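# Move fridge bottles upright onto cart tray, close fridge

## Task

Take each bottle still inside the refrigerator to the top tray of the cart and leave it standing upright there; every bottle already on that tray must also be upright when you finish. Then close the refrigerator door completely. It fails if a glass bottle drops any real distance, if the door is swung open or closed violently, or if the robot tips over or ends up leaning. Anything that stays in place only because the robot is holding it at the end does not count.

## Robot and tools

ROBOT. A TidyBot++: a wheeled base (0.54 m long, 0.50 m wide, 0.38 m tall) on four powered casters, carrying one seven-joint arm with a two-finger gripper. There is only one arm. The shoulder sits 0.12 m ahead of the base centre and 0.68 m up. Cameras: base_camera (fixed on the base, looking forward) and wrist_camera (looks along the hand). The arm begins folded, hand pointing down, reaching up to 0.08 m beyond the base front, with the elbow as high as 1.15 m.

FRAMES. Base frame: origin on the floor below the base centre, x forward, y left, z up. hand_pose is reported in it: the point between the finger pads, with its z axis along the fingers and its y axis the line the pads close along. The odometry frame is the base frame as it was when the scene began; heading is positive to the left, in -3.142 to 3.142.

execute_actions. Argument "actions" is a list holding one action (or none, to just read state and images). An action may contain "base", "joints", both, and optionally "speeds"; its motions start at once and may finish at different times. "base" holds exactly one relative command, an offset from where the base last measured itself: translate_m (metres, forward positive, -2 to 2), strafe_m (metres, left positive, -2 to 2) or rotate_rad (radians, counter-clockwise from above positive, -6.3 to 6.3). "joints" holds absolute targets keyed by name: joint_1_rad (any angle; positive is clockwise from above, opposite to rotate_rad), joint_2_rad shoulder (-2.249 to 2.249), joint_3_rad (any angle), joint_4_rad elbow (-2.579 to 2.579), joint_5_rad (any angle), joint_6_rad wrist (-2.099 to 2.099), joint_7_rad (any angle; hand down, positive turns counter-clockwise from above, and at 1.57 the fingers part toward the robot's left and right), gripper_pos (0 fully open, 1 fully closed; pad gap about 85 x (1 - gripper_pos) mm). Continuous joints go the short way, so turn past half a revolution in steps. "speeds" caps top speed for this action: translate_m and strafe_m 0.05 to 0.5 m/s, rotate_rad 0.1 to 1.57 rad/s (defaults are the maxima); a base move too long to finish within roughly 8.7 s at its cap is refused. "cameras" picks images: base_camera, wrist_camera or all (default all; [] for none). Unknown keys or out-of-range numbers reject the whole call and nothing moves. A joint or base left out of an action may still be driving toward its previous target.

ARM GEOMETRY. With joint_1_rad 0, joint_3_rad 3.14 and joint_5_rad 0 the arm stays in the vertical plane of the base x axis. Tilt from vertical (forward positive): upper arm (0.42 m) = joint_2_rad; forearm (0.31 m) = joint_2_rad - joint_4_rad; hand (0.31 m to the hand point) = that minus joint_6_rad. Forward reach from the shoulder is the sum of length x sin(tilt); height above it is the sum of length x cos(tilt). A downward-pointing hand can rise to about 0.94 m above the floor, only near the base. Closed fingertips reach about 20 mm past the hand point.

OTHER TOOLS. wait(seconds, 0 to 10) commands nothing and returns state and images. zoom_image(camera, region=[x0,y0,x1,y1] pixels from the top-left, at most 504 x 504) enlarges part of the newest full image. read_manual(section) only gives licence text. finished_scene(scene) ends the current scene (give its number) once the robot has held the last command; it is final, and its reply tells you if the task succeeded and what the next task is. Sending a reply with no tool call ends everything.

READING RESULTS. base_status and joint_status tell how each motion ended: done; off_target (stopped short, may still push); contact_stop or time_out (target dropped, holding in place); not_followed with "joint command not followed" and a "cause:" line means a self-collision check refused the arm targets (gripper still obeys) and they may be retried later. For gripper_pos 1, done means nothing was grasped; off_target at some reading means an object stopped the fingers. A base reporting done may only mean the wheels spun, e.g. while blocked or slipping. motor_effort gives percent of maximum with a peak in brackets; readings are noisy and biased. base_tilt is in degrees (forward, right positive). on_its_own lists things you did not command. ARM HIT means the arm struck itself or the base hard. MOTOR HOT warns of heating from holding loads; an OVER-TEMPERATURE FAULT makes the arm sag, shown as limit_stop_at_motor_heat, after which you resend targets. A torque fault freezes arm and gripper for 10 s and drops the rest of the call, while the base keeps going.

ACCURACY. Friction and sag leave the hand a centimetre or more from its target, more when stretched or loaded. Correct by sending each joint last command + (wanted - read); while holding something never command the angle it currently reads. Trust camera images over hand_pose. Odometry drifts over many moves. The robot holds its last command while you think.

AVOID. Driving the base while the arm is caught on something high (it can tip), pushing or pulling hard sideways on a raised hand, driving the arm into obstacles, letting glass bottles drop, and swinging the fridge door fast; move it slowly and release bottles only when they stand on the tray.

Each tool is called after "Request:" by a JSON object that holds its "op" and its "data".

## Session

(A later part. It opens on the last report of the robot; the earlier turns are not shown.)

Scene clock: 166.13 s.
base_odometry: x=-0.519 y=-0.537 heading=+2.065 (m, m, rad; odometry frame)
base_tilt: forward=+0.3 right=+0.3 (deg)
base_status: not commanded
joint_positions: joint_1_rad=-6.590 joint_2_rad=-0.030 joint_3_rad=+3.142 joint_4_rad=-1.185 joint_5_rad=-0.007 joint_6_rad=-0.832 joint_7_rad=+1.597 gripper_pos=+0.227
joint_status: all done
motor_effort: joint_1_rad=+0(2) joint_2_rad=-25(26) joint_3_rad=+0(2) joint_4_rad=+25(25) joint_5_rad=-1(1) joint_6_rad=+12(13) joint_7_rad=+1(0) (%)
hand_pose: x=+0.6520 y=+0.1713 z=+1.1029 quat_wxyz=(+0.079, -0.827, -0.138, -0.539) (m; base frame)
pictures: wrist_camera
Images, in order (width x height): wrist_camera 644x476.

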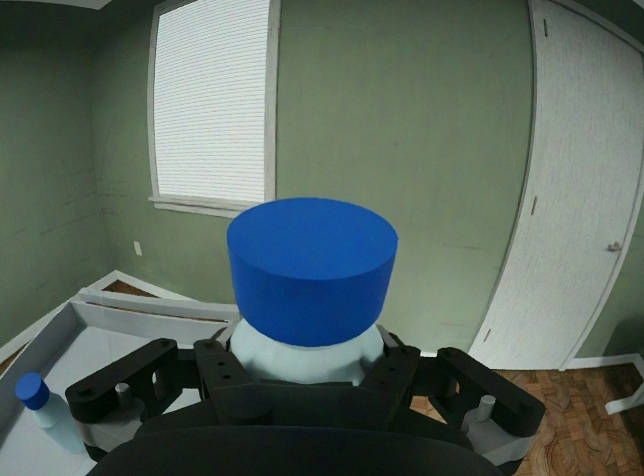

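Request:
{"op": "execute_actions", "data": {"actions": [{"joints":{"joint_1_rad":-0.61,"joint_2_rad":0.1,"joint_4_rad":-1.05,"joint_6_rad":-0.85}}], "cameras": []}}

Request:
{"op": "execute_actions", "data": {"actions": [{"joints":{"joint_2_rad":0.24,"joint_4_rad":-1.16,"joint_6_rad":-0.58}}]}}

Scene clock: 174.87 s.
base_odometry: x=-0.519 y=-0.537 heading=+2.065 (m, m, rad; odometry frame)
base_tilt: forward=+0.3 right=+0.3 (deg)
base_status: not commanded
joint_positions: joint_1_rad=-6.891 joint_2_rad=+0.120 joint_3_rad=+3.139 joint_4_rad=-1.089 joint_5_rad=-0.007 joint_6_rad=-0.832 joint_7_rad=+1.597 gripper_pos=+0.227
joint_status: all done
motor_effort: joint_1_rad=+0(2) joint_2_rad=-31(34) joint_3_rad=+0(1) joint_4_rad=+25(26) joint_5_rad=-1(1) joint_6_rad=+12(13) joint_7_rad=+0(0) (%)
hand_pose: x=+0.6270 y=+0.3585 z=+1.0697 quat_wxyz=(+0.154, -0.810, -0.266, -0.500) (m; base frame)
pictures: none
No camera images: the call's "cameras" was empty. Leave "cameras" out to get every camera's image.

Scene clock: 176.27 s.
base_odometry: x=-0.519 y=-0.537 heading=+2.065 (m, m, rad; odometry frame)
base_tilt: forward=+0.4 right=+0.3 (deg)
base_status: not commanded
joint_positions: joint_1_rad=-6.891 joint_2_rad=+0.278 joint_3_rad=+3.139 joint_4_rad=-1.181 joint_5_rad=-0.007 joint_6_rad=-0.645 joint_7_rad=+1.597 gripper_pos=+0.227
joint_status: joint_6_rad off_target (ended at -0.645, target -0.580); the others done
motor_effort: joint_1_rad=+0(0) joint_2_rad=-38(45) joint_3_rad=+0(1) joint_4_rad=+25(28) joint_5_rad=+0(1) joint_6_rad=+11(14) joint_7_rad=+1(1) (%)
hand_pose: x=+0.6880 y=+0.4006 z=+0.9629 quat_wxyz=(+0.146, -0.825, -0.270, -0.474) (m; base frame)
pictures: base_camera, wrist_camera
Images, in order (width x height): base_camera 644x364, wrist_camera 644x476.

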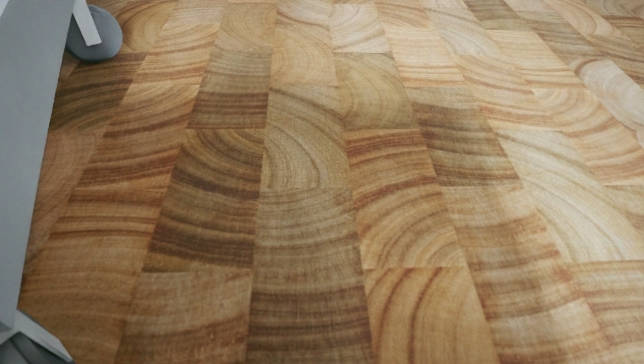

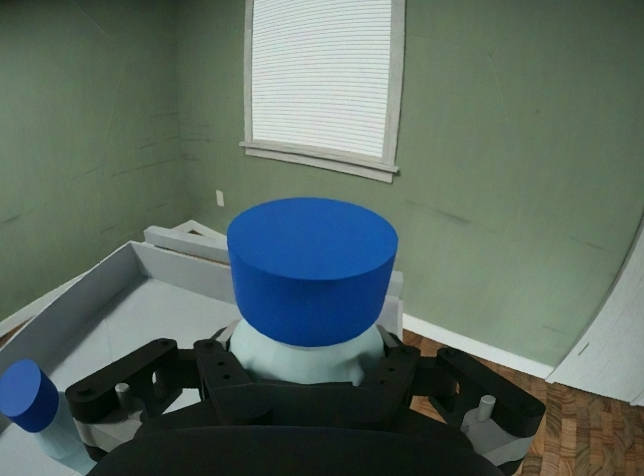

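Request:
{"op": "execute_actions", "data": {"actions": [{"joints":{"joint_2_rad":0.32,"joint_6_rad":-0.49}}], "cameras": ["wrist_camera"]}}

Request:
{"op": "execute_actions", "data": {"actions": [{"joints":{"joint_2_rad":0.38,"joint_6_rad":-0.44}}], "cameras": ["wrist_camera"]}}

Scene clock: 181.97 s.
base_odometry: x=-0.519 y=-0.537 heading=+2.065 (m, m, rad; odometry frame)
base_tilt: forward=+0.3 right=+0.3 (deg)
base_status: not commanded
joint_positions: joint_1_rad=-6.891 joint_2_rad=+0.344 joint_3_rad=+3.139 joint_4_rad=-1.181 joint_5_rad=-0.007 joint_6_rad=-0.555 joint_7_rad=+1.597 gripper_pos=+0.227
joint_status: joint_6_rad off_target (ended at -0.555, target -0.490); the others done
motor_effort: joint_1_rad=+0(0) joint_2_rad=-42(44) joint_3_rad=-1(1) joint_4_rad=+26(27) joint_5_rad=-1(0) joint_6_rad=+12(12) joint_7_rad=+1(1) (%)
hand_pose: x=+0.7141 y=+0.4186 z=+0.9404 quat_wxyz=(+0.149, -0.820, -0.268, -0.484) (m; base frame)
pictures: wrist_camera
Images, in order (width x height): wrist_camera 644x476.

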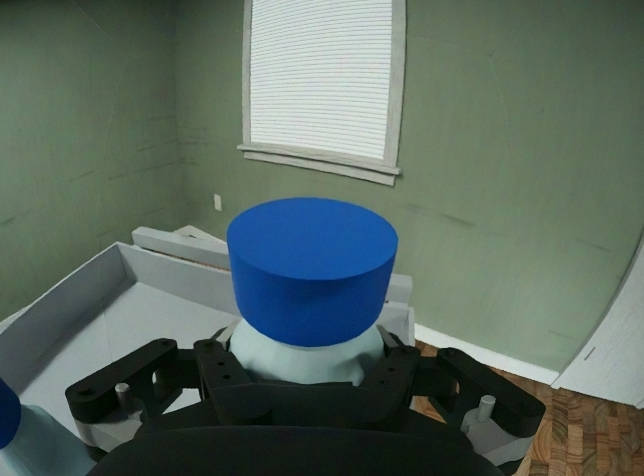

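Scene clock: 182.93 s.
base_odometry: x=-0.519 y=-0.537 heading=+2.065 (m, m, rad; odometry frame)
base_tilt: forward=+0.3 right=+0.3 (deg)
base_status: not commanded
joint_positions: joint_1_rad=-6.891 joint_2_rad=+0.404 joint_3_rad=+3.139 joint_4_rad=-1.181 joint_5_rad=-0.007 joint_6_rad=-0.507 joint_7_rad=+1.597 gripper_pos=+0.227
joint_status: joint_6_rad off_target (ended at -0.507, target -0.440); the others done
motor_effort: joint_1_rad=+0(0) joint_2_rad=-45(46) joint_3_rad=-1(1) joint_4_rad=+26(27) joint_5_rad=-1(0) joint_6_rad=+11(11) joint_7_rad=+0(0) (%)
hand_pose: x=+0.7322 y=+0.4311 z=+0.9093 quat_wxyz=(+0.147, -0.823, -0.269, -0.479) (m; base frame)
pictures: wrist_camera
Images, in order (width x height): wrist_camera 644x476.

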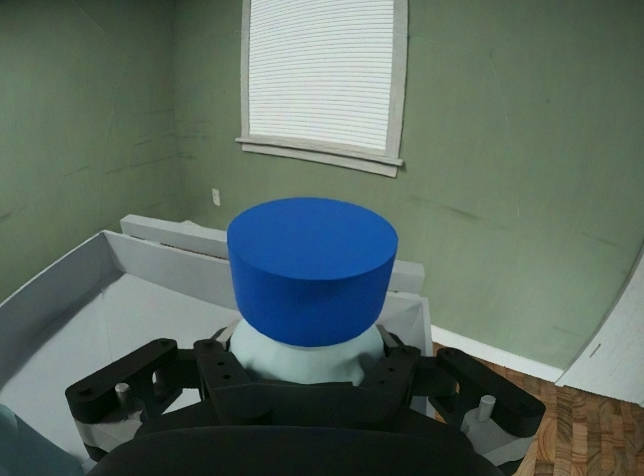

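Request:
{"op": "execute_actions", "data": {"actions": [{"joints":{"joint_4_rad":-1.25,"joint_6_rad":-0.35}}], "cameras": ["wrist_camera"]}}

Request:
{"op": "execute_actions", "data": {"actions": [{"joints":{"joint_4_rad":-1.33,"joint_6_rad":-0.27}}], "cameras": ["wrist_camera"]}}

Scene clock: 188.43 s.
base_odometry: x=-0.519 y=-0.537 heading=+2.065 (m, m, rad; odometry frame)
base_tilt: forward=+0.3 right=+0.3 (deg)
base_status: not commanded
joint_positions: joint_1_rad=-6.891 joint_2_rad=+0.406 joint_3_rad=+3.139 joint_4_rad=-1.266 joint_5_rad=-0.007 joint_6_rad=-0.420 joint_7_rad=+1.597 gripper_pos=+0.227
joint_status: joint_6_rad off_target (ended at -0.420, target -0.350); the others done
motor_effort: joint_1_rad=+0(1) joint_2_rad=-44(46) joint_3_rad=-1(1) joint_4_rad=+26(27) joint_5_rad=-1(1) joint_6_rad=+12(12) joint_7_rad=+1(0) (%)
hand_pose: x=+0.7316 y=+0.4306 z=+0.8813 quat_wxyz=(+0.147, -0.823, -0.269, -0.479) (m; base frame)
pictures: wrist_camera
Images, in order (width x height): wrist_camera 644x476.

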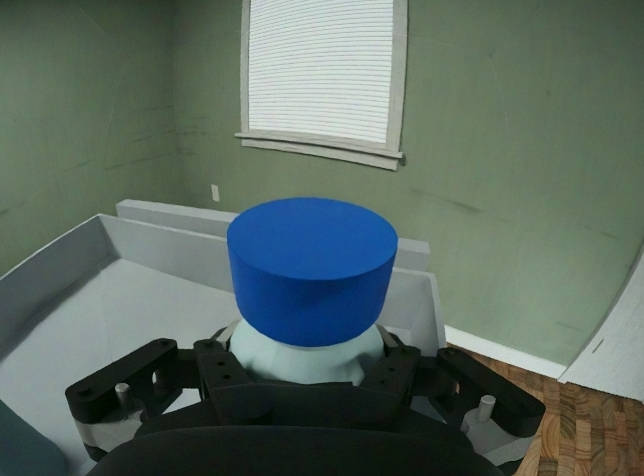

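Scene clock: 189.30 s.
base_odometry: x=-0.519 y=-0.537 heading=+2.065 (m, m, rad; odometry frame)
base_tilt: forward=+0.3 right=+0.3 (deg)
base_status: not commanded
joint_positions: joint_1_rad=-6.891 joint_2_rad=+0.407 joint_3_rad=+3.139 joint_4_rad=-1.342 joint_5_rad=-0.007 joint_6_rad=-0.335 joint_7_rad=+1.597 gripper_pos=+0.227
joint_status: joint_6_rad off_target (ended at -0.335, target -0.270); the others done
motor_effort: joint_1_rad=+0(1) joint_2_rad=-44(45) joint_3_rad=+0(1) joint_4_rad=+26(26) joint_5_rad=-1(1) joint_6_rad=+12(13) joint_7_rad=+1(1) (%)
hand_pose: x=+0.7302 y=+0.4294 z=+0.8599 quat_wxyz=(+0.148, -0.821, -0.268, -0.482) (m; base frame)
pictures: wrist_camera
Images, in order (width x height): wrist_camera 644x476.

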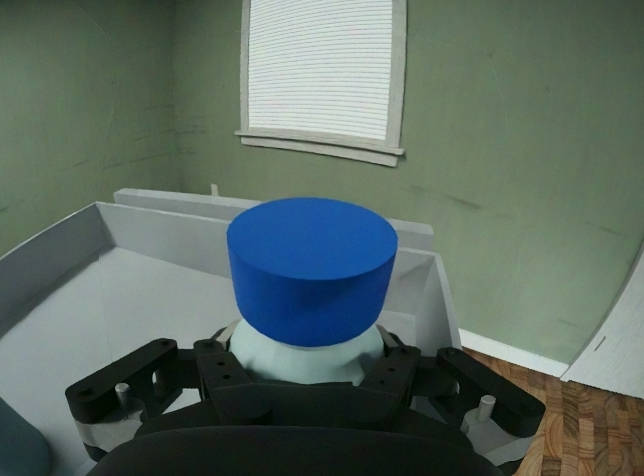

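Request:
{"op": "execute_actions", "data": {"actions": [{"joints":{"joint_4_rad":-1.37,"joint_2_rad":0.42,"joint_6_rad":-0.2}}], "cameras": ["wrist_camera"]}}

Request:
{"op": "execute_actions", "data": {"actions": [{"joints":{"joint_4_rad":-1.43,"joint_6_rad":-0.14}}], "cameras": ["wrist_camera"]}}

Scene clock: 194.03 s.
base_odometry: x=-0.519 y=-0.537 heading=+2.065 (m, m, rad; odometry frame)
base_tilt: forward=+0.4 right=+0.3 (deg)
base_status: not commanded
joint_positions: joint_1_rad=-6.891 joint_2_rad=+0.411 joint_3_rad=+3.139 joint_4_rad=-1.370 joint_5_rad=-0.007 joint_6_rad=-0.259 joint_7_rad=+1.597 gripper_pos=+0.227
joint_status: joint_6_rad off_target (ended at -0.259, target -0.200); the others done
motor_effort: joint_1_rad=+0(0) joint_2_rad=-40(44) joint_3_rad=-1(1) joint_4_rad=+24(26) joint_5_rad=-1(1) joint_6_rad=+11(12) joint_7_rad=+1(1) (%)
hand_pose: x=+0.7354 y=+0.4329 z=+0.8611 quat_wxyz=(+0.153, -0.810, -0.264, -0.500) (m; base frame)
pictures: wrist_camera
Images, in order (width x height): wrist_camera 644x476.

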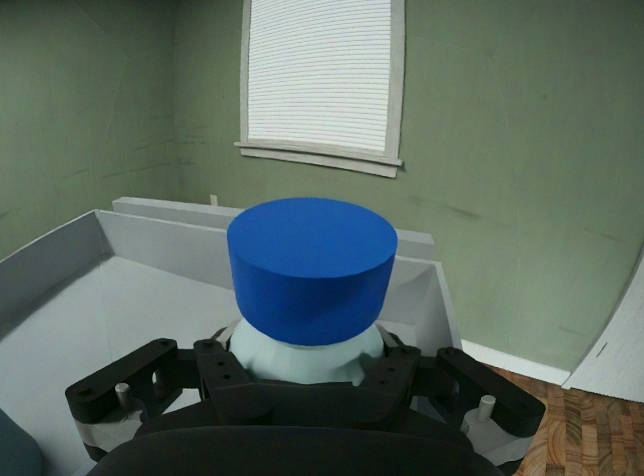

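Scene clock: 194.80 s.
base_odometry: x=-0.519 y=-0.537 heading=+2.065 (m, m, rad; odometry frame)
base_tilt: forward=+0.3 right=+0.3 (deg)
base_status: not commanded
joint_positions: joint_1_rad=-6.891 joint_2_rad=+0.404 joint_3_rad=+3.139 joint_4_rad=-1.412 joint_5_rad=-0.007 joint_6_rad=-0.188 joint_7_rad=+1.597 gripper_pos=+0.227
joint_status: all done
motor_effort: joint_1_rad=+0(1) joint_2_rad=-35(40) joint_3_rad=-1(0) joint_4_rad=+21(24) joint_5_rad=+0(0) joint_6_rad=+9(11) joint_7_rad=+0(1) (%)
hand_pose: x=+0.7352 y=+0.4326 z=+0.8622 quat_wxyz=(+0.158, -0.801, -0.261, -0.515) (m; base frame)
pictures: wrist_camera
Images, in order (width x height): wrist_camera 644x476.

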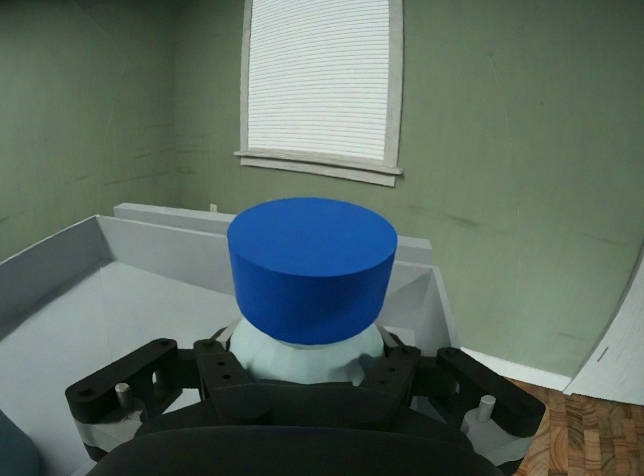

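Request:
{"op": "execute_actions", "data": {"actions": [{"joints":{"joint_4_rad":-1.31,"joint_6_rad":-0.31,"joint_2_rad":0.41}}], "cameras": ["wrist_camera"]}}

Request:
{"op": "execute_actions", "data": {"actions": [{"joints":{"gripper_pos":0}}], "cameras": ["wrist_camera"]}}

Scene clock: 199.63 s.
base_odometry: x=-0.519 y=-0.537 heading=+2.065 (m, m, rad; odometry frame)
base_tilt: forward=+0.3 right=+0.3 (deg)
base_status: not commanded
joint_positions: joint_1_rad=-6.891 joint_2_rad=+0.423 joint_3_rad=+3.139 joint_4_rad=-1.342 joint_5_rad=-0.007 joint_6_rad=-0.285 joint_7_rad=+1.597 gripper_pos=+0.227
joint_status: all done
motor_effort: joint_1_rad=-1(1) joint_2_rad=-43(44) joint_3_rad=-1(1) joint_4_rad=+24(25) joint_5_rad=-1(0) joint_6_rad=+11(11) joint_7_rad=+1(0) (%)
hand_pose: x=+0.7388 y=+0.4354 z=+0.8609 quat_wxyz=(+0.152, -0.813, -0.265, -0.496) (m; base frame)
pictures: wrist_camera
Images, in order (width x height): wrist_camera 644x476.

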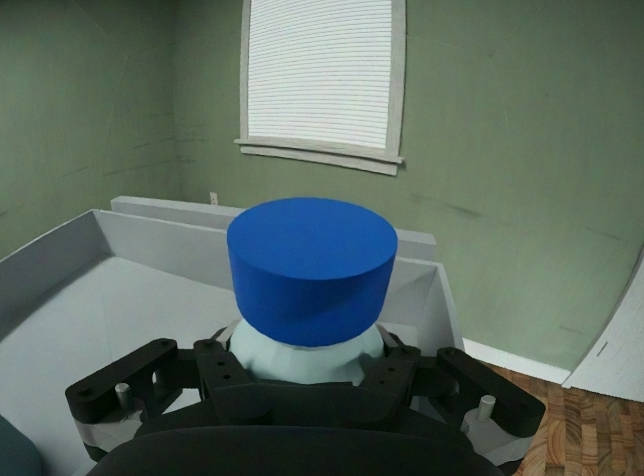

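Scene clock: 200.83 s.
base_odometry: x=-0.519 y=-0.537 heading=+2.065 (m, m, rad; odometry frame)
base_tilt: forward=+0.3 right=+0.3 (deg)
base_status: not commanded
joint_positions: joint_1_rad=-6.891 joint_2_rad=+0.419 joint_3_rad=+3.139 joint_4_rad=-1.321 joint_5_rad=-0.007 joint_6_rad=-0.285 joint_7_rad=+1.597 gripper_pos=+0.000
joint_status: all done
motor_effort: joint_1_rad=+0(0) joint_2_rad=-39(44) joint_3_rad=-1(1) joint_4_rad=+21(25) joint_5_rad=+0(1) joint_6_rad=+8(11) joint_7_rad=+1(1) (%)
hand_pose: x=+0.7416 y=+0.4373 z=+0.8771 quat_wxyz=(+0.155, -0.806, -0.263, -0.507) (m; base frame)
pictures: wrist_camera
Images, in order (width x height): wrist_camera 644x476.

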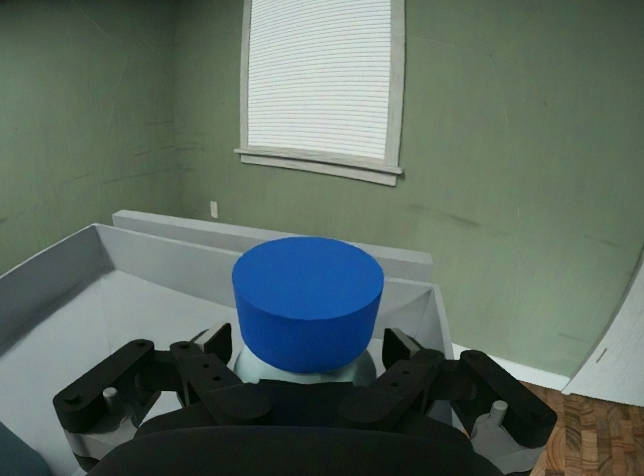

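Request:
{"op": "execute_actions", "data": {"actions": [{"joints":{"joint_2_rad":0.1,"joint_4_rad":-1.55,"joint_6_rad":-0.4}}], "cameras": ["wrist_camera"]}}

Request:
{"op": "execute_actions", "data": {"actions": [{"joints":{"joint_2_rad":-0.3,"joint_4_rad":-1.7,"joint_6_rad":-0.7}}], "cameras": []}}

Request:
{"op": "execute_actions", "data": {"actions": [{"base":{"translate_m":-0.2},"joints":{"joint_1_rad":0}}], "cameras": []}}

Request:
{"op": "execute_actions", "data": {"actions": [{"base":{"rotate_rad":-3.14}}], "cameras": []}}

Request:
{"op": "execute_actions", "data": {"actions": [{"joints":{"joint_2_rad":0.56,"joint_4_rad":-0.64,"joint_6_rad":-0.9}}]}}

Scene clock: 208.27 s.
base_odometry: x=-0.519 y=-0.537 heading=+2.065 (m, m, rad; odometry frame)
base_tilt: forward=+0.3 right=+0.3 (deg)
base_status: not commanded
joint_positions: joint_1_rad=-6.891 joint_2_rad=+0.101 joint_3_rad=+3.139 joint_4_rad=-1.534 joint_5_rad=-0.007 joint_6_rad=-0.354 joint_7_rad=+1.597 gripper_pos=+0.000
joint_status: all done
motor_effort: joint_1_rad=+0(0) joint_2_rad=-27(40) joint_3_rad=+0(1) joint_4_rad=+21(22) joint_5_rad=-1(1) joint_6_rad=+8(9) joint_7_rad=+1(1) (%)
hand_pose: x=+0.6428 y=+0.3687 z=+0.9541 quat_wxyz=(+0.160, -0.797, -0.260, -0.521) (m; base frame)
pictures: wrist_camera
Images, in order (width x height): wrist_camera 644x476.

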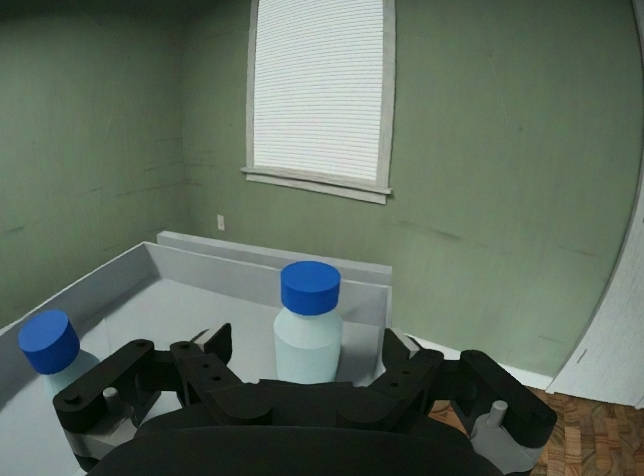

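Scene clock: 209.87 s.
base_odometry: x=-0.519 y=-0.537 heading=+2.065 (m, m, rad; odometry frame)
base_tilt: forward=+0.3 right=+0.3 (deg)
base_status: not commanded
joint_positions: joint_1_rad=-6.891 joint_2_rad=-0.297 joint_3_rad=+3.139 joint_4_rad=-1.684 joint_5_rad=-0.007 joint_6_rad=-0.656 joint_7_rad=+1.597 gripper_pos=+0.000
joint_status: all done
motor_effort: joint_1_rad=+0(0) joint_2_rad=-11(28) joint_3_rad=+0(0) joint_4_rad=+21(21) joint_5_rad=-1(0) joint_6_rad=+9(8) joint_7_rad=+1(1) (%)
hand_pose: x=+0.4970 y=+0.2677 z=+1.0002 quat_wxyz=(+0.153, -0.810, -0.266, -0.499) (m; base frame)
pictures: none
No camera images: the call's "cameras" was empty. Leave "cameras" out to get every camera's image.

Scene clock: 211.70 s.
base_odometry: x=-0.424 y=-0.713 heading=+2.065 (m, m, rad; odometry frame)
base_tilt: forward=+0.3 right=+0.3 (deg)
base_status: done
joint_positions: joint_1_rad=-6.292 joint_2_rad=-0.303 joint_3_rad=+3.139 joint_4_rad=-1.686 joint_5_rad=-0.007 joint_6_rad=-0.658 joint_7_rad=+1.597 gripper_pos=+0.000
joint_status: all done
motor_effort: joint_1_rad=+0(2) joint_2_rad=-11(15) joint_3_rad=+0(3) joint_4_rad=+21(22) joint_5_rad=-1(2) joint_6_rad=+9(9) joint_7_rad=+1(1) (%)
hand_pose: x=+0.5798 y=+0.0083 z=+1.0008 quat_wxyz=(-0.001, -0.852, -0.015, -0.523) (m; base frame)
pictures: none
No camera images: the call's "cameras" was empty. Leave "cameras" out to get every camera's image.

Scene clock: 215.07 s.
base_odometry: x=-0.424 y=-0.713 heading=-1.074 (m, m, rad; odometry frame)
base_tilt: forward=+0.4 right=+0.4 (deg)
base_status: done
joint_positions: joint_1_rad=-6.288 joint_2_rad=-0.303 joint_3_rad=+3.139 joint_4_rad=-1.687 joint_5_rad=-0.007 joint_6_rad=-0.658 joint_7_rad=+1.597 gripper_pos=+0.000
joint_status: not commanded
motor_effort: joint_1_rad=+0(2) joint_2_rad=-11(14) joint_3_rad=+0(3) joint_4_rad=+21(21) joint_5_rad=+0(0) joint_6_rad=+8(8) joint_7_rad=+0(1) (%)
hand_pose: x=+0.5799 y=+0.0063 z=+1.0007 quat_wxyz=(-0.002, -0.852, -0.013, -0.523) (m; base frame)
pictures: none
No camera images: the call's "cameras" was empty. Leave "cameras" out to get every camera's image.

Scene clock: 217.40 s.
base_odometry: x=-0.424 y=-0.713 heading=-1.074 (m, m, rad; odometry frame)
base_tilt: forward=+0.3 right=+0.4 (deg)
base_status: not commanded
joint_positions: joint_1_rad=-6.288 joint_2_rad=+0.550 joint_3_rad=+3.139 joint_4_rad=-0.657 joint_5_rad=-0.007 joint_6_rad=-0.854 joint_7_rad=+1.597 gripper_pos=+0.000
joint_status: all done
motor_effort: joint_1_rad=-1(0) joint_2_rad=-42(44) joint_3_rad=-1(1) joint_4_rad=+20(21) joint_5_rad=-1(1) joint_6_rad=+8(9) joint_7_rad=+0(1) (%)
hand_pose: x=+0.9073 y=+0.0081 z=+1.0063 quat_wxyz=(-0.001, -0.857, -0.013, -0.515) (m; base frame)
pictures: base_camera, wrist_camera
Images, in order (width x height): base_camera 644x364, wrist_camera 644x476.

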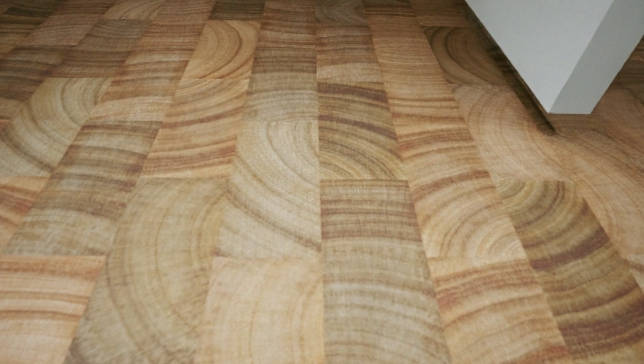

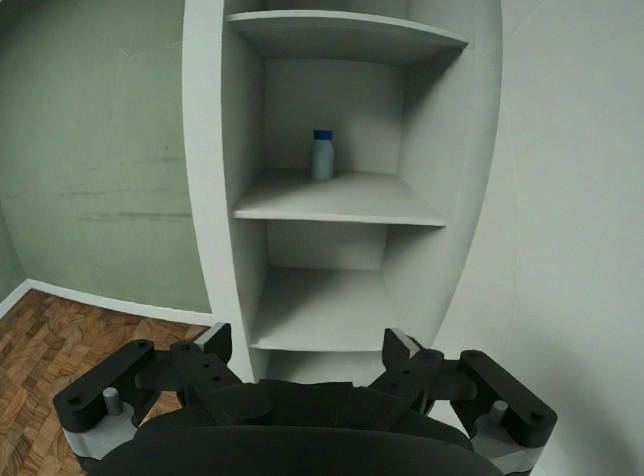

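Request:
{"op": "execute_actions", "data": {"actions": [{"base":{"translate_m":0.55},"joints":{"joint_2_rad":0.585},"speeds":{"translate_m":0.35}}]}}

Scene clock: 223.23 s.
base_odometry: x=-0.162 y=-1.197 heading=-1.075 (m, m, rad; odometry frame)
base_tilt: forward=+0.3 right=+0.3 (deg)
base_status: done
joint_positions: joint_1_rad=-6.288 joint_2_rad=+0.576 joint_3_rad=+3.139 joint_4_rad=-0.652 joint_5_rad=-0.007 joint_6_rad=-0.857 joint_7_rad=+1.597 gripper_pos=+0.000
joint_status: all done
motor_effort: joint_1_rad=+0(1) joint_2_rad=-43(46) joint_3_rad=-1(1) joint_4_rad=+21(21) joint_5_rad=-1(1) joint_6_rad=+8(9) joint_7_rad=+0(1) (%)
hand_pose: x=+0.9152 y=+0.0081 z=+0.9872 quat_wxyz=(-0.001, -0.864, -0.013, -0.504) (m; base frame)
pictures: base_camera, wrist_camera
Images, in order (width x height): base_camera 644x364, wrist_camera 644x476.

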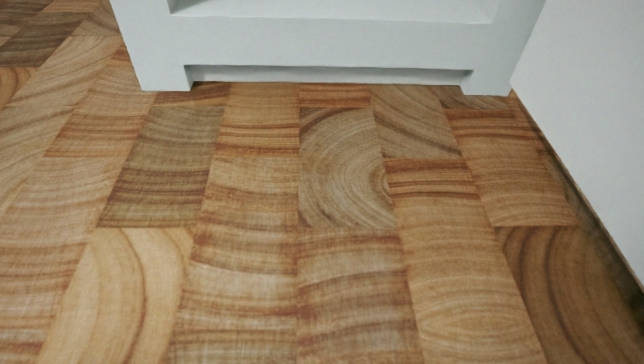

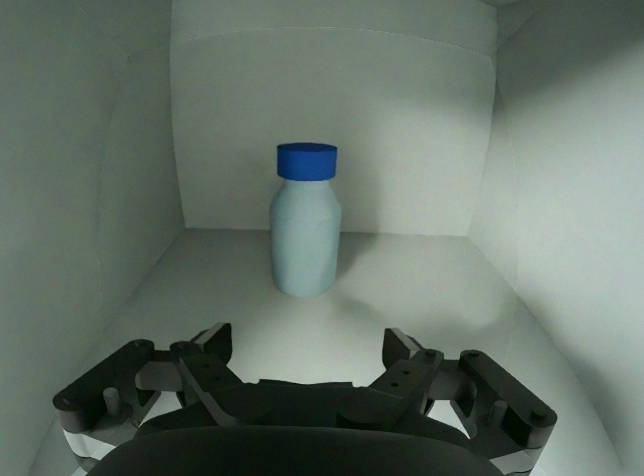

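Request:
{"op": "execute_actions", "data": {"actions": [{"base":{"translate_m":0.145},"speeds":{"translate_m":0.15}}], "cameras": ["wrist_camera"]}}

Scene clock: 227.87 s.
base_odometry: x=-0.093 y=-1.325 heading=-1.076 (m, m, rad; odometry frame)
base_tilt: forward=+0.3 right=+0.3 (deg)
base_status: done
joint_positions: joint_1_rad=-6.291 joint_2_rad=+0.578 joint_3_rad=+3.139 joint_4_rad=-0.652 joint_5_rad=-0.009 joint_6_rad=-0.858 joint_7_rad=+1.597 gripper_pos=+0.000
joint_status: not commanded
motor_effort: joint_1_rad=+1(3) joint_2_rad=-42(46) joint_3_rad=+0(2) joint_4_rad=+20(21) joint_5_rad=+0(1) joint_6_rad=+8(8) joint_7_rad=+1(0) (%)
hand_pose: x=+0.9155 y=+0.0108 z=+0.9859 quat_wxyz=(+0.001, -0.864, -0.015, -0.503) (m; base frame)
pictures: wrist_camera
Images, in order (width x height): wrist_camera 644x476.

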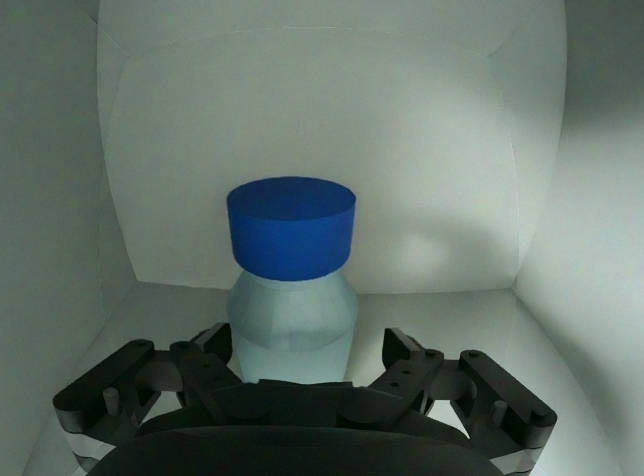

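Request:
{"op": "execute_actions", "data": {"actions": [{"base":{"strafe_m":0.01}}], "cameras": []}}

Request:
{"op": "execute_actions", "data": {"actions": [{"base":{"translate_m":0.03},"speeds":{"translate_m":0.1}}], "cameras": ["wrist_camera"]}}

Request:
{"op": "execute_actions", "data": {"actions": [{"joints":{"gripper_pos":1}}], "cameras": ["wrist_camera"]}}

Scene clock: 232.03 s.
base_odometry: x=-0.084 y=-1.320 heading=-1.076 (m, m, rad; odometry frame)
base_tilt: forward=+0.3 right=+0.3 (deg)
base_status: done
joint_positions: joint_1_rad=-6.287 joint_2_rad=+0.578 joint_3_rad=+3.139 joint_4_rad=-0.652 joint_5_rad=-0.009 joint_6_rad=-0.858 joint_7_rad=+1.597 gripper_pos=+0.000
joint_status: not commanded
motor_effort: joint_1_rad=+0(3) joint_2_rad=-43(45) joint_3_rad=-1(2) joint_4_rad=+21(21) joint_5_rad=-1(0) joint_6_rad=+8(8) joint_7_rad=+0(1) (%)
hand_pose: x=+0.9156 y=+0.0081 z=+0.9859 quat_wxyz=(+0.000, -0.864, -0.013, -0.503) (m; base frame)
pictures: none
No camera images: the call's "cameras" was empty. Leave "cameras" out to get every camera's image.

Scene clock: 232.93 s.
base_odometry: x=-0.070 y=-1.346 heading=-1.076 (m, m, rad; odometry frame)
base_tilt: forward=+0.3 right=+0.3 (deg)
base_status: done
joint_positions: joint_1_rad=-6.287 joint_2_rad=+0.581 joint_3_rad=+3.139 joint_4_rad=-0.651 joint_5_rad=-0.009 joint_6_rad=-0.858 joint_7_rad=+1.597 gripper_pos=+0.000
joint_status: not commanded
motor_effort: joint_1_rad=-1(3) joint_2_rad=-44(46) joint_3_rad=-1(2) joint_4_rad=+21(21) joint_5_rad=-1(1) joint_6_rad=+9(10) joint_7_rad=+0(0) (%)
hand_pose: x=+0.9166 y=+0.0079 z=+0.9839 quat_wxyz=(+0.000, -0.865, -0.013, -0.502) (m; base frame)
pictures: wrist_camera
Images, in order (width x height): wrist_camera 644x476.

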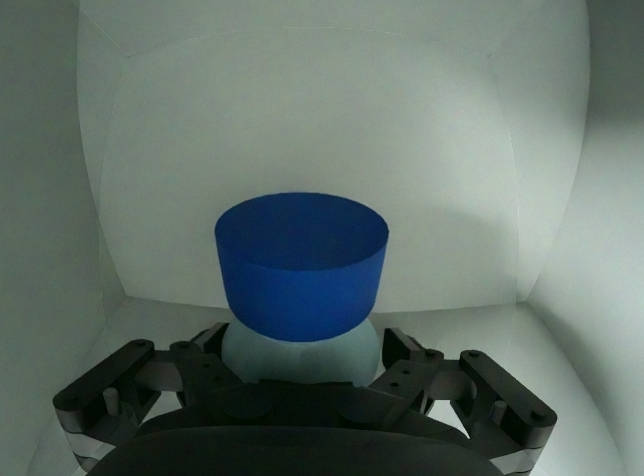

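Scene clock: 234.03 s.
base_odometry: x=-0.070 y=-1.346 heading=-1.076 (m, m, rad; odometry frame)
base_tilt: forward=+0.4 right=+0.3 (deg)
base_status: not commanded
joint_positions: joint_1_rad=-6.288 joint_2_rad=+0.581 joint_3_rad=+3.139 joint_4_rad=-0.648 joint_5_rad=-0.011 joint_6_rad=-0.859 joint_7_rad=+1.597 gripper_pos=+0.228
joint_status: gripper_pos off_target (ended at +0.228, target +1.000)
motor_effort: joint_1_rad=+1(4) joint_2_rad=-43(44) joint_3_rad=+0(2) joint_4_rad=+21(21) joint_5_rad=+0(2) joint_6_rad=+9(9) joint_7_rad=+1(1) (%)
hand_pose: x=+0.9164 y=+0.0092 z=+0.9851 quat_wxyz=(+0.001, -0.864, -0.013, -0.503) (m; base frame)
pictures: wrist_camera
Images, in order (width x height): wrist_camera 644x476.

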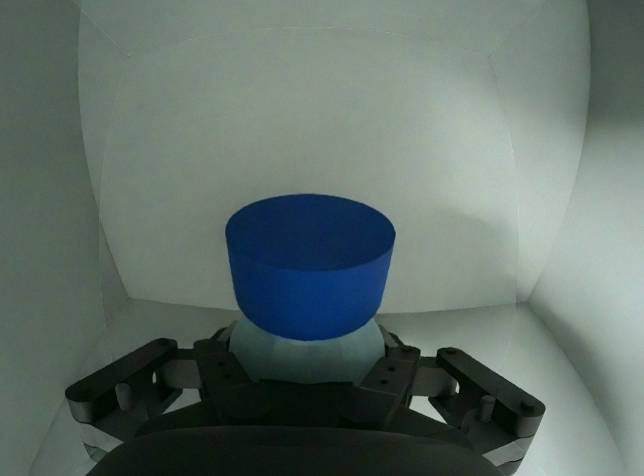

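Request:
{"op": "execute_actions", "data": {"actions": [{"joints":{"joint_2_rad":0.5}}], "cameras": []}}

Request:
{"op": "execute_actions", "data": {"actions": [{"base":{"translate_m":-0.725},"speeds":{"translate_m":0.35}}], "cameras": []}}

Request:
{"op": "execute_actions", "data": {"actions": [{"joints":{"joint_2_rad":-0.45,"joint_4_rad":-1.65,"joint_6_rad":-0.8}}], "cameras": []}}

Request:
{"op": "execute_actions", "data": {"actions": [{"base":{"rotate_rad":3.14},"speeds":{"rotate_rad":1.2}}], "cameras": []}}

Request:
{"op": "execute_actions", "data": {"actions": [{"base":{"strafe_m":-0.08}}], "cameras": []}}

Request:
{"op": "execute_actions", "data": {"actions": [{"base":{"translate_m":0.5},"joints":{"joint_1_rad":-1.2},"speeds":{"translate_m":0.3}}]}}

Scene clock: 247.33 s.
base_odometry: x=-0.070 y=-1.346 heading=-1.076 (m, m, rad; odometry frame)
base_tilt: forward=+0.3 right=+0.3 (deg)
base_status: not commanded
joint_positions: joint_1_rad=-6.288 joint_2_rad=+0.551 joint_3_rad=+3.139 joint_4_rad=-0.655 joint_5_rad=-0.011 joint_6_rad=-0.878 joint_7_rad=+1.597 gripper_pos=+0.228
joint_status: joint_2_rad off_target (ended at +0.551, target +0.500)
motor_effort: joint_1_rad=-1(1) joint_2_rad=-48(50) joint_3_rad=-1(1) joint_4_rad=+25(25) joint_5_rad=-1(0) joint_6_rad=+11(11) joint_7_rad=+1(1) (%)
hand_pose: x=+0.9041 y=+0.0092 z=+0.9996 quat_wxyz=(+0.001, -0.863, -0.013, -0.505) (m; base frame)
pictures: none
No camera images: the call's "cameras" was empty. Leave "cameras" out to get every camera's image.

Scene clock: 250.57 s.
base_odometry: x=-0.414 y=-0.708 heading=-1.076 (m, m, rad; odometry frame)
base_tilt: forward=+0.2 right=+0.3 (deg)
base_status: done
joint_positions: joint_1_rad=-6.286 joint_2_rad=+0.539 joint_3_rad=+3.139 joint_4_rad=-0.655 joint_5_rad=-0.011 joint_6_rad=-0.882 joint_7_rad=+1.597 gripper_pos=+0.228
joint_status: not commanded
motor_effort: joint_1_rad=+0(4) joint_2_rad=-47(53) joint_3_rad=-1(3) joint_4_rad=+24(25) joint_5_rad=-1(1) joint_6_rad=+11(12) joint_7_rad=+1(1) (%)
hand_pose: x=+0.8997 y=+0.0074 z=+1.0077 quat_wxyz=(+0.001, -0.861, -0.012, -0.508) (m; base frame)
pictures: none
No camera images: the call's "cameras" was empty. Leave "cameras" out to get every camera's image.

Scene clock: 253.00 s.
base_odometry: x=-0.414 y=-0.708 heading=-1.076 (m, m, rad; odometry frame)
base_tilt: forward=+0.3 right=+0.3 (deg)
base_status: not commanded
joint_positions: joint_1_rad=-6.286 joint_2_rad=-0.419 joint_3_rad=+3.139 joint_4_rad=-1.660 joint_5_rad=-0.011 joint_6_rad=-0.868 joint_7_rad=+1.597 gripper_pos=+0.228
joint_status: joint_6_rad off_target (ended at -0.868, target -0.800); the others done
motor_effort: joint_1_rad=+0(1) joint_2_rad=-9(48) joint_3_rad=+0(1) joint_4_rad=+24(25) joint_5_rad=-1(1) joint_6_rad=+11(11) joint_7_rad=+1(0) (%)
hand_pose: x=+0.5125 y=+0.0064 z=+1.0085 quat_wxyz=(+0.000, -0.870, -0.013, -0.494) (m; base frame)
pictures: none
No camera images: the call's "cameras" was empty. Leave "cameras" out to get every camera's image.

Scene clock: 256.70 s.
base_odometry: x=-0.414 y=-0.708 heading=+2.064 (m, m, rad; odometry frame)
base_tilt: forward=+0.3 right=+0.3 (deg)
base_status: done
joint_positions: joint_1_rad=-6.286 joint_2_rad=-0.419 joint_3_rad=+3.139 joint_4_rad=-1.660 joint_5_rad=-0.011 joint_6_rad=-0.866 joint_7_rad=+1.597 gripper_pos=+0.228
joint_status: not commanded
motor_effort: joint_1_rad=-1(2) joint_2_rad=-10(10) joint_3_rad=+0(2) joint_4_rad=+24(25) joint_5_rad=-1(3) joint_6_rad=+12(10) joint_7_rad=+0(0) (%)
hand_pose: x=+0.5129 y=+0.0061 z=+1.0092 quat_wxyz=(+0.000, -0.869, -0.013, -0.495) (m; base frame)
pictures: none
No camera images: the call's "cameras" was empty. Leave "cameras" out to get every camera's image.

Scene clock: 257.87 s.
base_odometry: x=-0.344 y=-0.670 heading=+2.065 (m, m, rad; odometry frame)
base_tilt: forward=+0.2 right=+0.4 (deg)
base_status: done
joint_positions: joint_1_rad=-6.286 joint_2_rad=-0.419 joint_3_rad=+3.142 joint_4_rad=-1.660 joint_5_rad=-0.011 joint_6_rad=-0.866 joint_7_rad=+1.597 gripper_pos=+0.228
joint_status: not commanded
motor_effort: joint_1_rad=+0(2) joint_2_rad=-10(10) joint_3_rad=+0(3) joint_4_rad=+24(25) joint_5_rad=-1(2) joint_6_rad=+11(11) joint_7_rad=+1(1) (%)
hand_pose: x=+0.5129 y=+0.0046 z=+1.0092 quat_wxyz=(-0.001, -0.869, -0.011, -0.495) (m; base frame)
pictures: none
No camera images: the call's "cameras" was empty. Leave "cameras" out to get every camera's image.

Scene clock: 260.50 s.
base_odometry: x=-0.581 y=-0.230 heading=+2.065 (m, m, rad; odometry frame)
base_tilt: forward=+0.2 right=+0.3 (deg)
base_status: done
joint_positions: joint_1_rad=-7.473 joint_2_rad=-0.427 joint_3_rad=+3.142 joint_4_rad=-1.660 joint_5_rad=-0.011 joint_6_rad=-0.865 joint_7_rad=+1.597 gripper_pos=+0.228
joint_status: all done
motor_effort: joint_1_rad=+0(2) joint_2_rad=-9(10) joint_3_rad=+0(1) joint_4_rad=+25(25) joint_5_rad=-1(2) joint_6_rad=+11(12) joint_7_rad=+1(1) (%)
hand_pose: x=+0.2611 y=+0.3647 z=+1.0123 quat_wxyz=(+0.278, -0.712, -0.494, -0.413) (m; base frame)
pictures: base_camera, wrist_camera
Images, in order (width x height): base_camera 644x364, wrist_camera 644x476.

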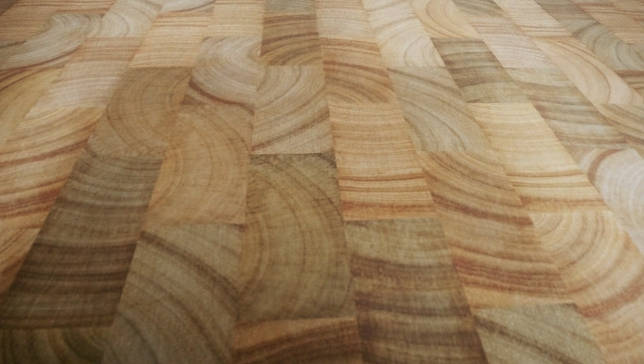

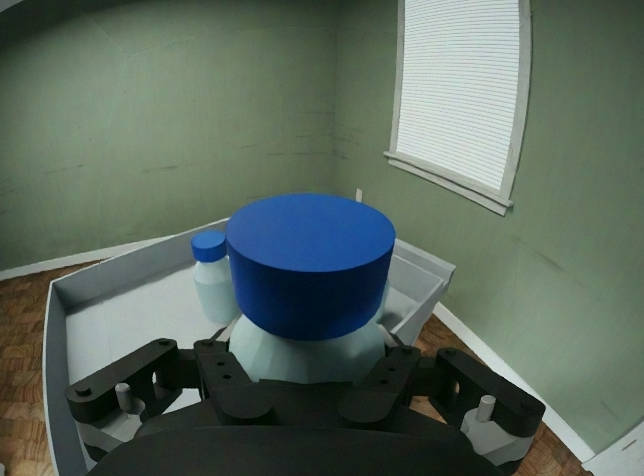

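Request:
{"op": "execute_actions", "data": {"actions": [{"joints":{"joint_1_rad":-1.44,"joint_2_rad":-0.3,"joint_4_rad":-1.7,"joint_6_rad":-0.65}}], "cameras": []}}

Request:
{"op": "execute_actions", "data": {"actions": [{"joints":{"joint_2_rad":-0.27,"joint_4_rad":-1.9,"joint_6_rad":-0.4}}], "cameras": ["wrist_camera"]}}

Scene clock: 269.57 s.
base_odometry: x=-0.581 y=-0.230 heading=+2.065 (m, m, rad; odometry frame)
base_tilt: forward=+0.3 right=+0.3 (deg)
base_status: not commanded
joint_positions: joint_1_rad=-7.715 joint_2_rad=-0.288 joint_3_rad=+3.142 joint_4_rad=-1.711 joint_5_rad=-0.011 joint_6_rad=-0.718 joint_7_rad=+1.597 gripper_pos=+0.228
joint_status: joint_6_rad off_target (ended at -0.718, target -0.650); the others done
motor_effort: joint_1_rad=+0(1) joint_2_rad=-15(17) joint_3_rad=+0(1) joint_4_rad=+25(27) joint_5_rad=-1(1) joint_6_rad=+11(12) joint_7_rad=+1(1) (%)
hand_pose: x=+0.1783 y=+0.4495 z=+0.9633 quat_wxyz=(+0.314, -0.656, -0.583, -0.363) (m; base frame)
pictures: none
No camera images: the call's "cameras" was empty. Leave "cameras" out to get every camera's image.

Scene clock: 270.77 s.
base_odometry: x=-0.581 y=-0.230 heading=+2.065 (m, m, rad; odometry frame)
base_tilt: forward=+0.4 right=+0.3 (deg)
base_status: not commanded
joint_positions: joint_1_rad=-7.715 joint_2_rad=-0.266 joint_3_rad=+3.142 joint_4_rad=-1.914 joint_5_rad=-0.011 joint_6_rad=-0.468 joint_7_rad=+1.597 gripper_pos=+0.228
joint_status: joint_6_rad off_target (ended at -0.468, target -0.400); the others done
motor_effort: joint_1_rad=+0(0) joint_2_rad=-16(18) joint_3_rad=+0(0) joint_4_rad=+25(26) joint_5_rad=-1(1) joint_6_rad=+11(11) joint_7_rad=+1(1) (%)
hand_pose: x=+0.1811 y=+0.4649 z=+0.9017 quat_wxyz=(+0.320, -0.652, -0.578, -0.371) (m; base frame)
pictures: wrist_camera
Images, in order (width x height): wrist_camera 644x476.

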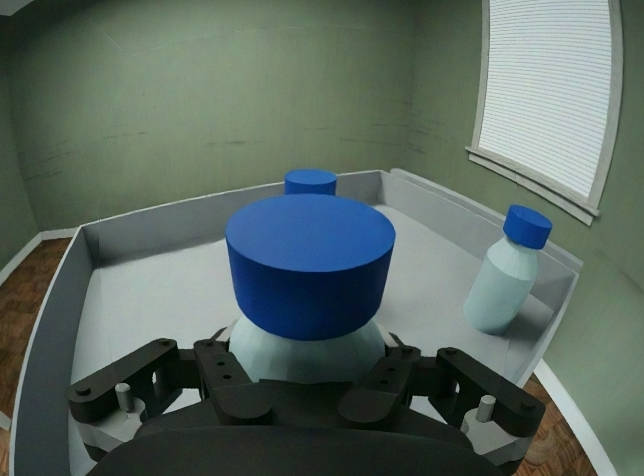

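Request:
{"op": "execute_actions", "data": {"actions": [{"joints":{"joint_2_rad":-0.25,"joint_4_rad":-1.99,"joint_6_rad":-0.28}}], "cameras": ["wrist_camera"]}}

Request:
{"op": "execute_actions", "data": {"actions": [{"joints":{"joint_4_rad":-2.02,"joint_6_rad":-0.25}}], "cameras": ["wrist_camera"]}}

Scene clock: 276.60 s.
base_odometry: x=-0.581 y=-0.230 heading=+2.065 (m, m, rad; odometry frame)
base_tilt: forward=+0.3 right=+0.3 (deg)
base_status: not commanded
joint_positions: joint_1_rad=-7.715 joint_2_rad=-0.248 joint_3_rad=+3.142 joint_4_rad=-2.004 joint_5_rad=-0.011 joint_6_rad=-0.348 joint_7_rad=+1.597 gripper_pos=+0.228
joint_status: joint_6_rad off_target (ended at -0.348, target -0.280); the others done
motor_effort: joint_1_rad=+0(0) joint_2_rad=-17(18) joint_3_rad=+0(0) joint_4_rad=+25(26) joint_5_rad=+0(0) joint_6_rad=+11(12) joint_7_rad=+1(0) (%)
hand_pose: x=+0.1822 y=+0.4697 z=+0.8738 quat_wxyz=(+0.324, -0.650, -0.576, -0.376) (m; base frame)
pictures: wrist_camera
Images, in order (width x height): wrist_camera 644x476.

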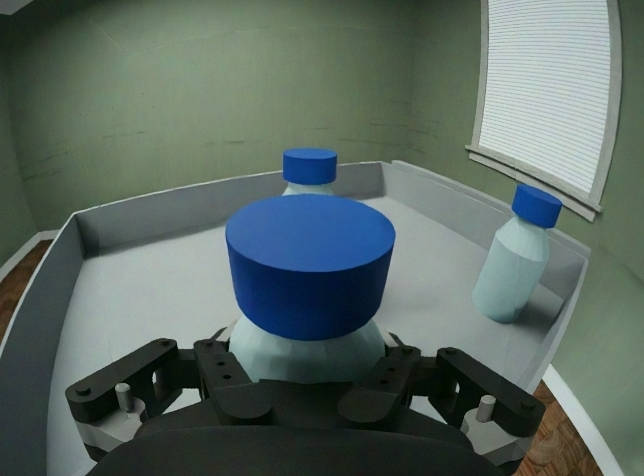

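Scene clock: 277.27 s.
base_odometry: x=-0.581 y=-0.230 heading=+2.065 (m, m, rad; odometry frame)
base_tilt: forward=+0.3 right=+0.3 (deg)
base_status: not commanded
joint_positions: joint_1_rad=-7.715 joint_2_rad=-0.248 joint_3_rad=+3.142 joint_4_rad=-2.031 joint_5_rad=-0.011 joint_6_rad=-0.317 joint_7_rad=+1.597 gripper_pos=+0.228
joint_status: joint_6_rad off_target (ended at -0.317, target -0.250); the others done
motor_effort: joint_1_rad=+0(0) joint_2_rad=-16(17) joint_3_rad=+0(0) joint_4_rad=+25(25) joint_5_rad=-1(1) joint_6_rad=+11(11) joint_7_rad=+1(1) (%)
hand_pose: x=+0.1821 y=+0.4686 z=+0.8660 quat_wxyz=(+0.325, -0.649, -0.575, -0.377) (m; base frame)
pictures: wrist_camera
Images, in order (width x height): wrist_camera 644x476.

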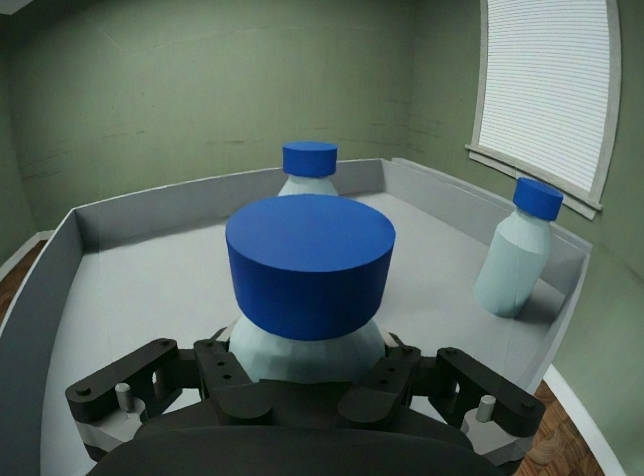

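Request:
{"op": "execute_actions", "data": {"actions": [{"joints":{"joint_4_rad":-2.05,"joint_6_rad":-0.22}}], "cameras": []}}

Request:
{"op": "execute_actions", "data": {"actions": [{"joints":{"gripper_pos":0,"joint_6_rad":-0.27}}], "cameras": ["wrist_camera"]}}

Request:
{"op": "execute_actions", "data": {"actions": [{"joints":{"joint_2_rad":-0.55,"joint_4_rad":-2.1,"joint_6_rad":-0.45}}], "cameras": ["wrist_camera"]}}

Scene clock: 283.70 s.
base_odometry: x=-0.581 y=-0.230 heading=+2.065 (m, m, rad; odometry frame)
base_tilt: forward=+0.3 right=+0.3 (deg)
base_status: not commanded
joint_positions: joint_1_rad=-7.715 joint_2_rad=-0.247 joint_3_rad=+3.142 joint_4_rad=-2.059 joint_5_rad=-0.011 joint_6_rad=-0.284 joint_7_rad=+1.597 gripper_pos=+0.228
joint_status: joint_6_rad off_target (ended at -0.284, target -0.220); the others done
motor_effort: joint_1_rad=+0(0) joint_2_rad=-16(18) joint_3_rad=+0(0) joint_4_rad=+25(25) joint_5_rad=+0(0) joint_6_rad=+11(11) joint_7_rad=+0(1) (%)
hand_pose: x=+0.1821 y=+0.4675 z=+0.8589 quat_wxyz=(+0.326, -0.649, -0.574, -0.379) (m; base frame)
pictures: none
No camera images: the call's "cameras" was empty. Leave "cameras" out to get every camera's image.

Scene clock: 284.80 s.
base_odometry: x=-0.581 y=-0.230 heading=+2.065 (m, m, rad; odometry frame)
base_tilt: forward=+0.3 right=+0.3 (deg)
base_status: not commanded
joint_positions: joint_1_rad=-7.715 joint_2_rad=-0.247 joint_3_rad=+3.142 joint_4_rad=-2.053 joint_5_rad=-0.011 joint_6_rad=-0.284 joint_7_rad=+1.597 gripper_pos=+0.000
joint_status: all done
motor_effort: joint_1_rad=-1(0) joint_2_rad=-13(17) joint_3_rad=+0(0) joint_4_rad=+21(25) joint_5_rad=+0(0) joint_6_rad=+8(13) joint_7_rad=+1(1) (%)
hand_pose: x=+0.1823 y=+0.4688 z=+0.8624 quat_wxyz=(+0.328, -0.647, -0.573, -0.381) (m; base frame)
pictures: wrist_camera
Images, in order (width x height): wrist_camera 644x476.

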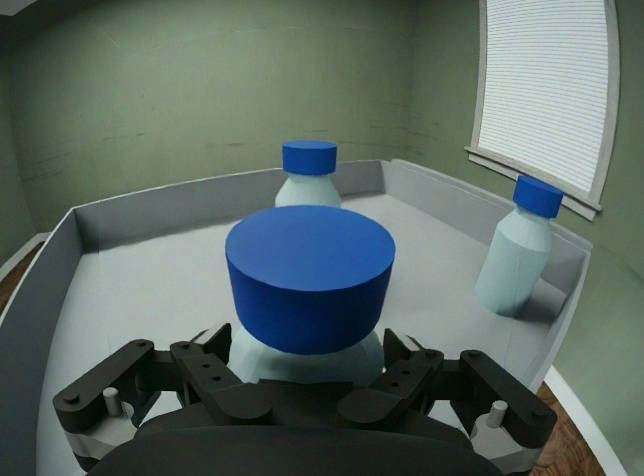

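Scene clock: 286.17 s.
base_odometry: x=-0.581 y=-0.230 heading=+2.065 (m, m, rad; odometry frame)
base_tilt: forward=+0.3 right=+0.3 (deg)
base_status: not commanded
joint_positions: joint_1_rad=-7.715 joint_2_rad=-0.542 joint_3_rad=+3.142 joint_4_rad=-2.084 joint_5_rad=-0.011 joint_6_rad=-0.405 joint_7_rad=+1.597 gripper_pos=+0.000
joint_status: all done
motor_effort: joint_1_rad=-1(1) joint_2_rad=-3(14) joint_3_rad=+0(0) joint_4_rad=+21(22) joint_5_rad=+0(0) joint_6_rad=+8(10) joint_7_rad=+1(1) (%)
hand_pose: x=+0.1699 y=+0.3834 z=+0.9371 quat_wxyz=(+0.367, -0.619, -0.549, -0.426) (m; base frame)
pictures: wrist_camera
Images, in order (width x height): wrist_camera 644x476.

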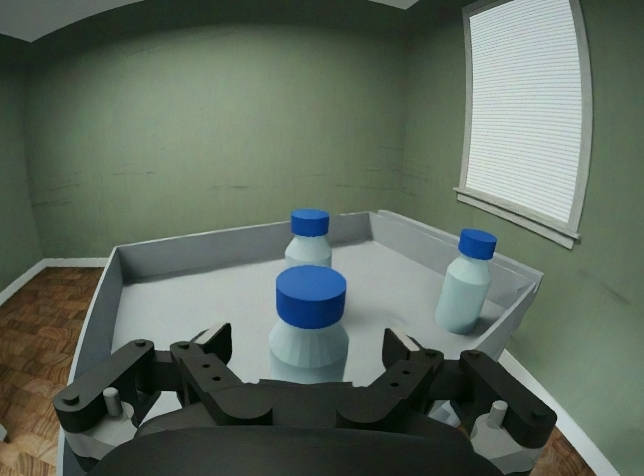

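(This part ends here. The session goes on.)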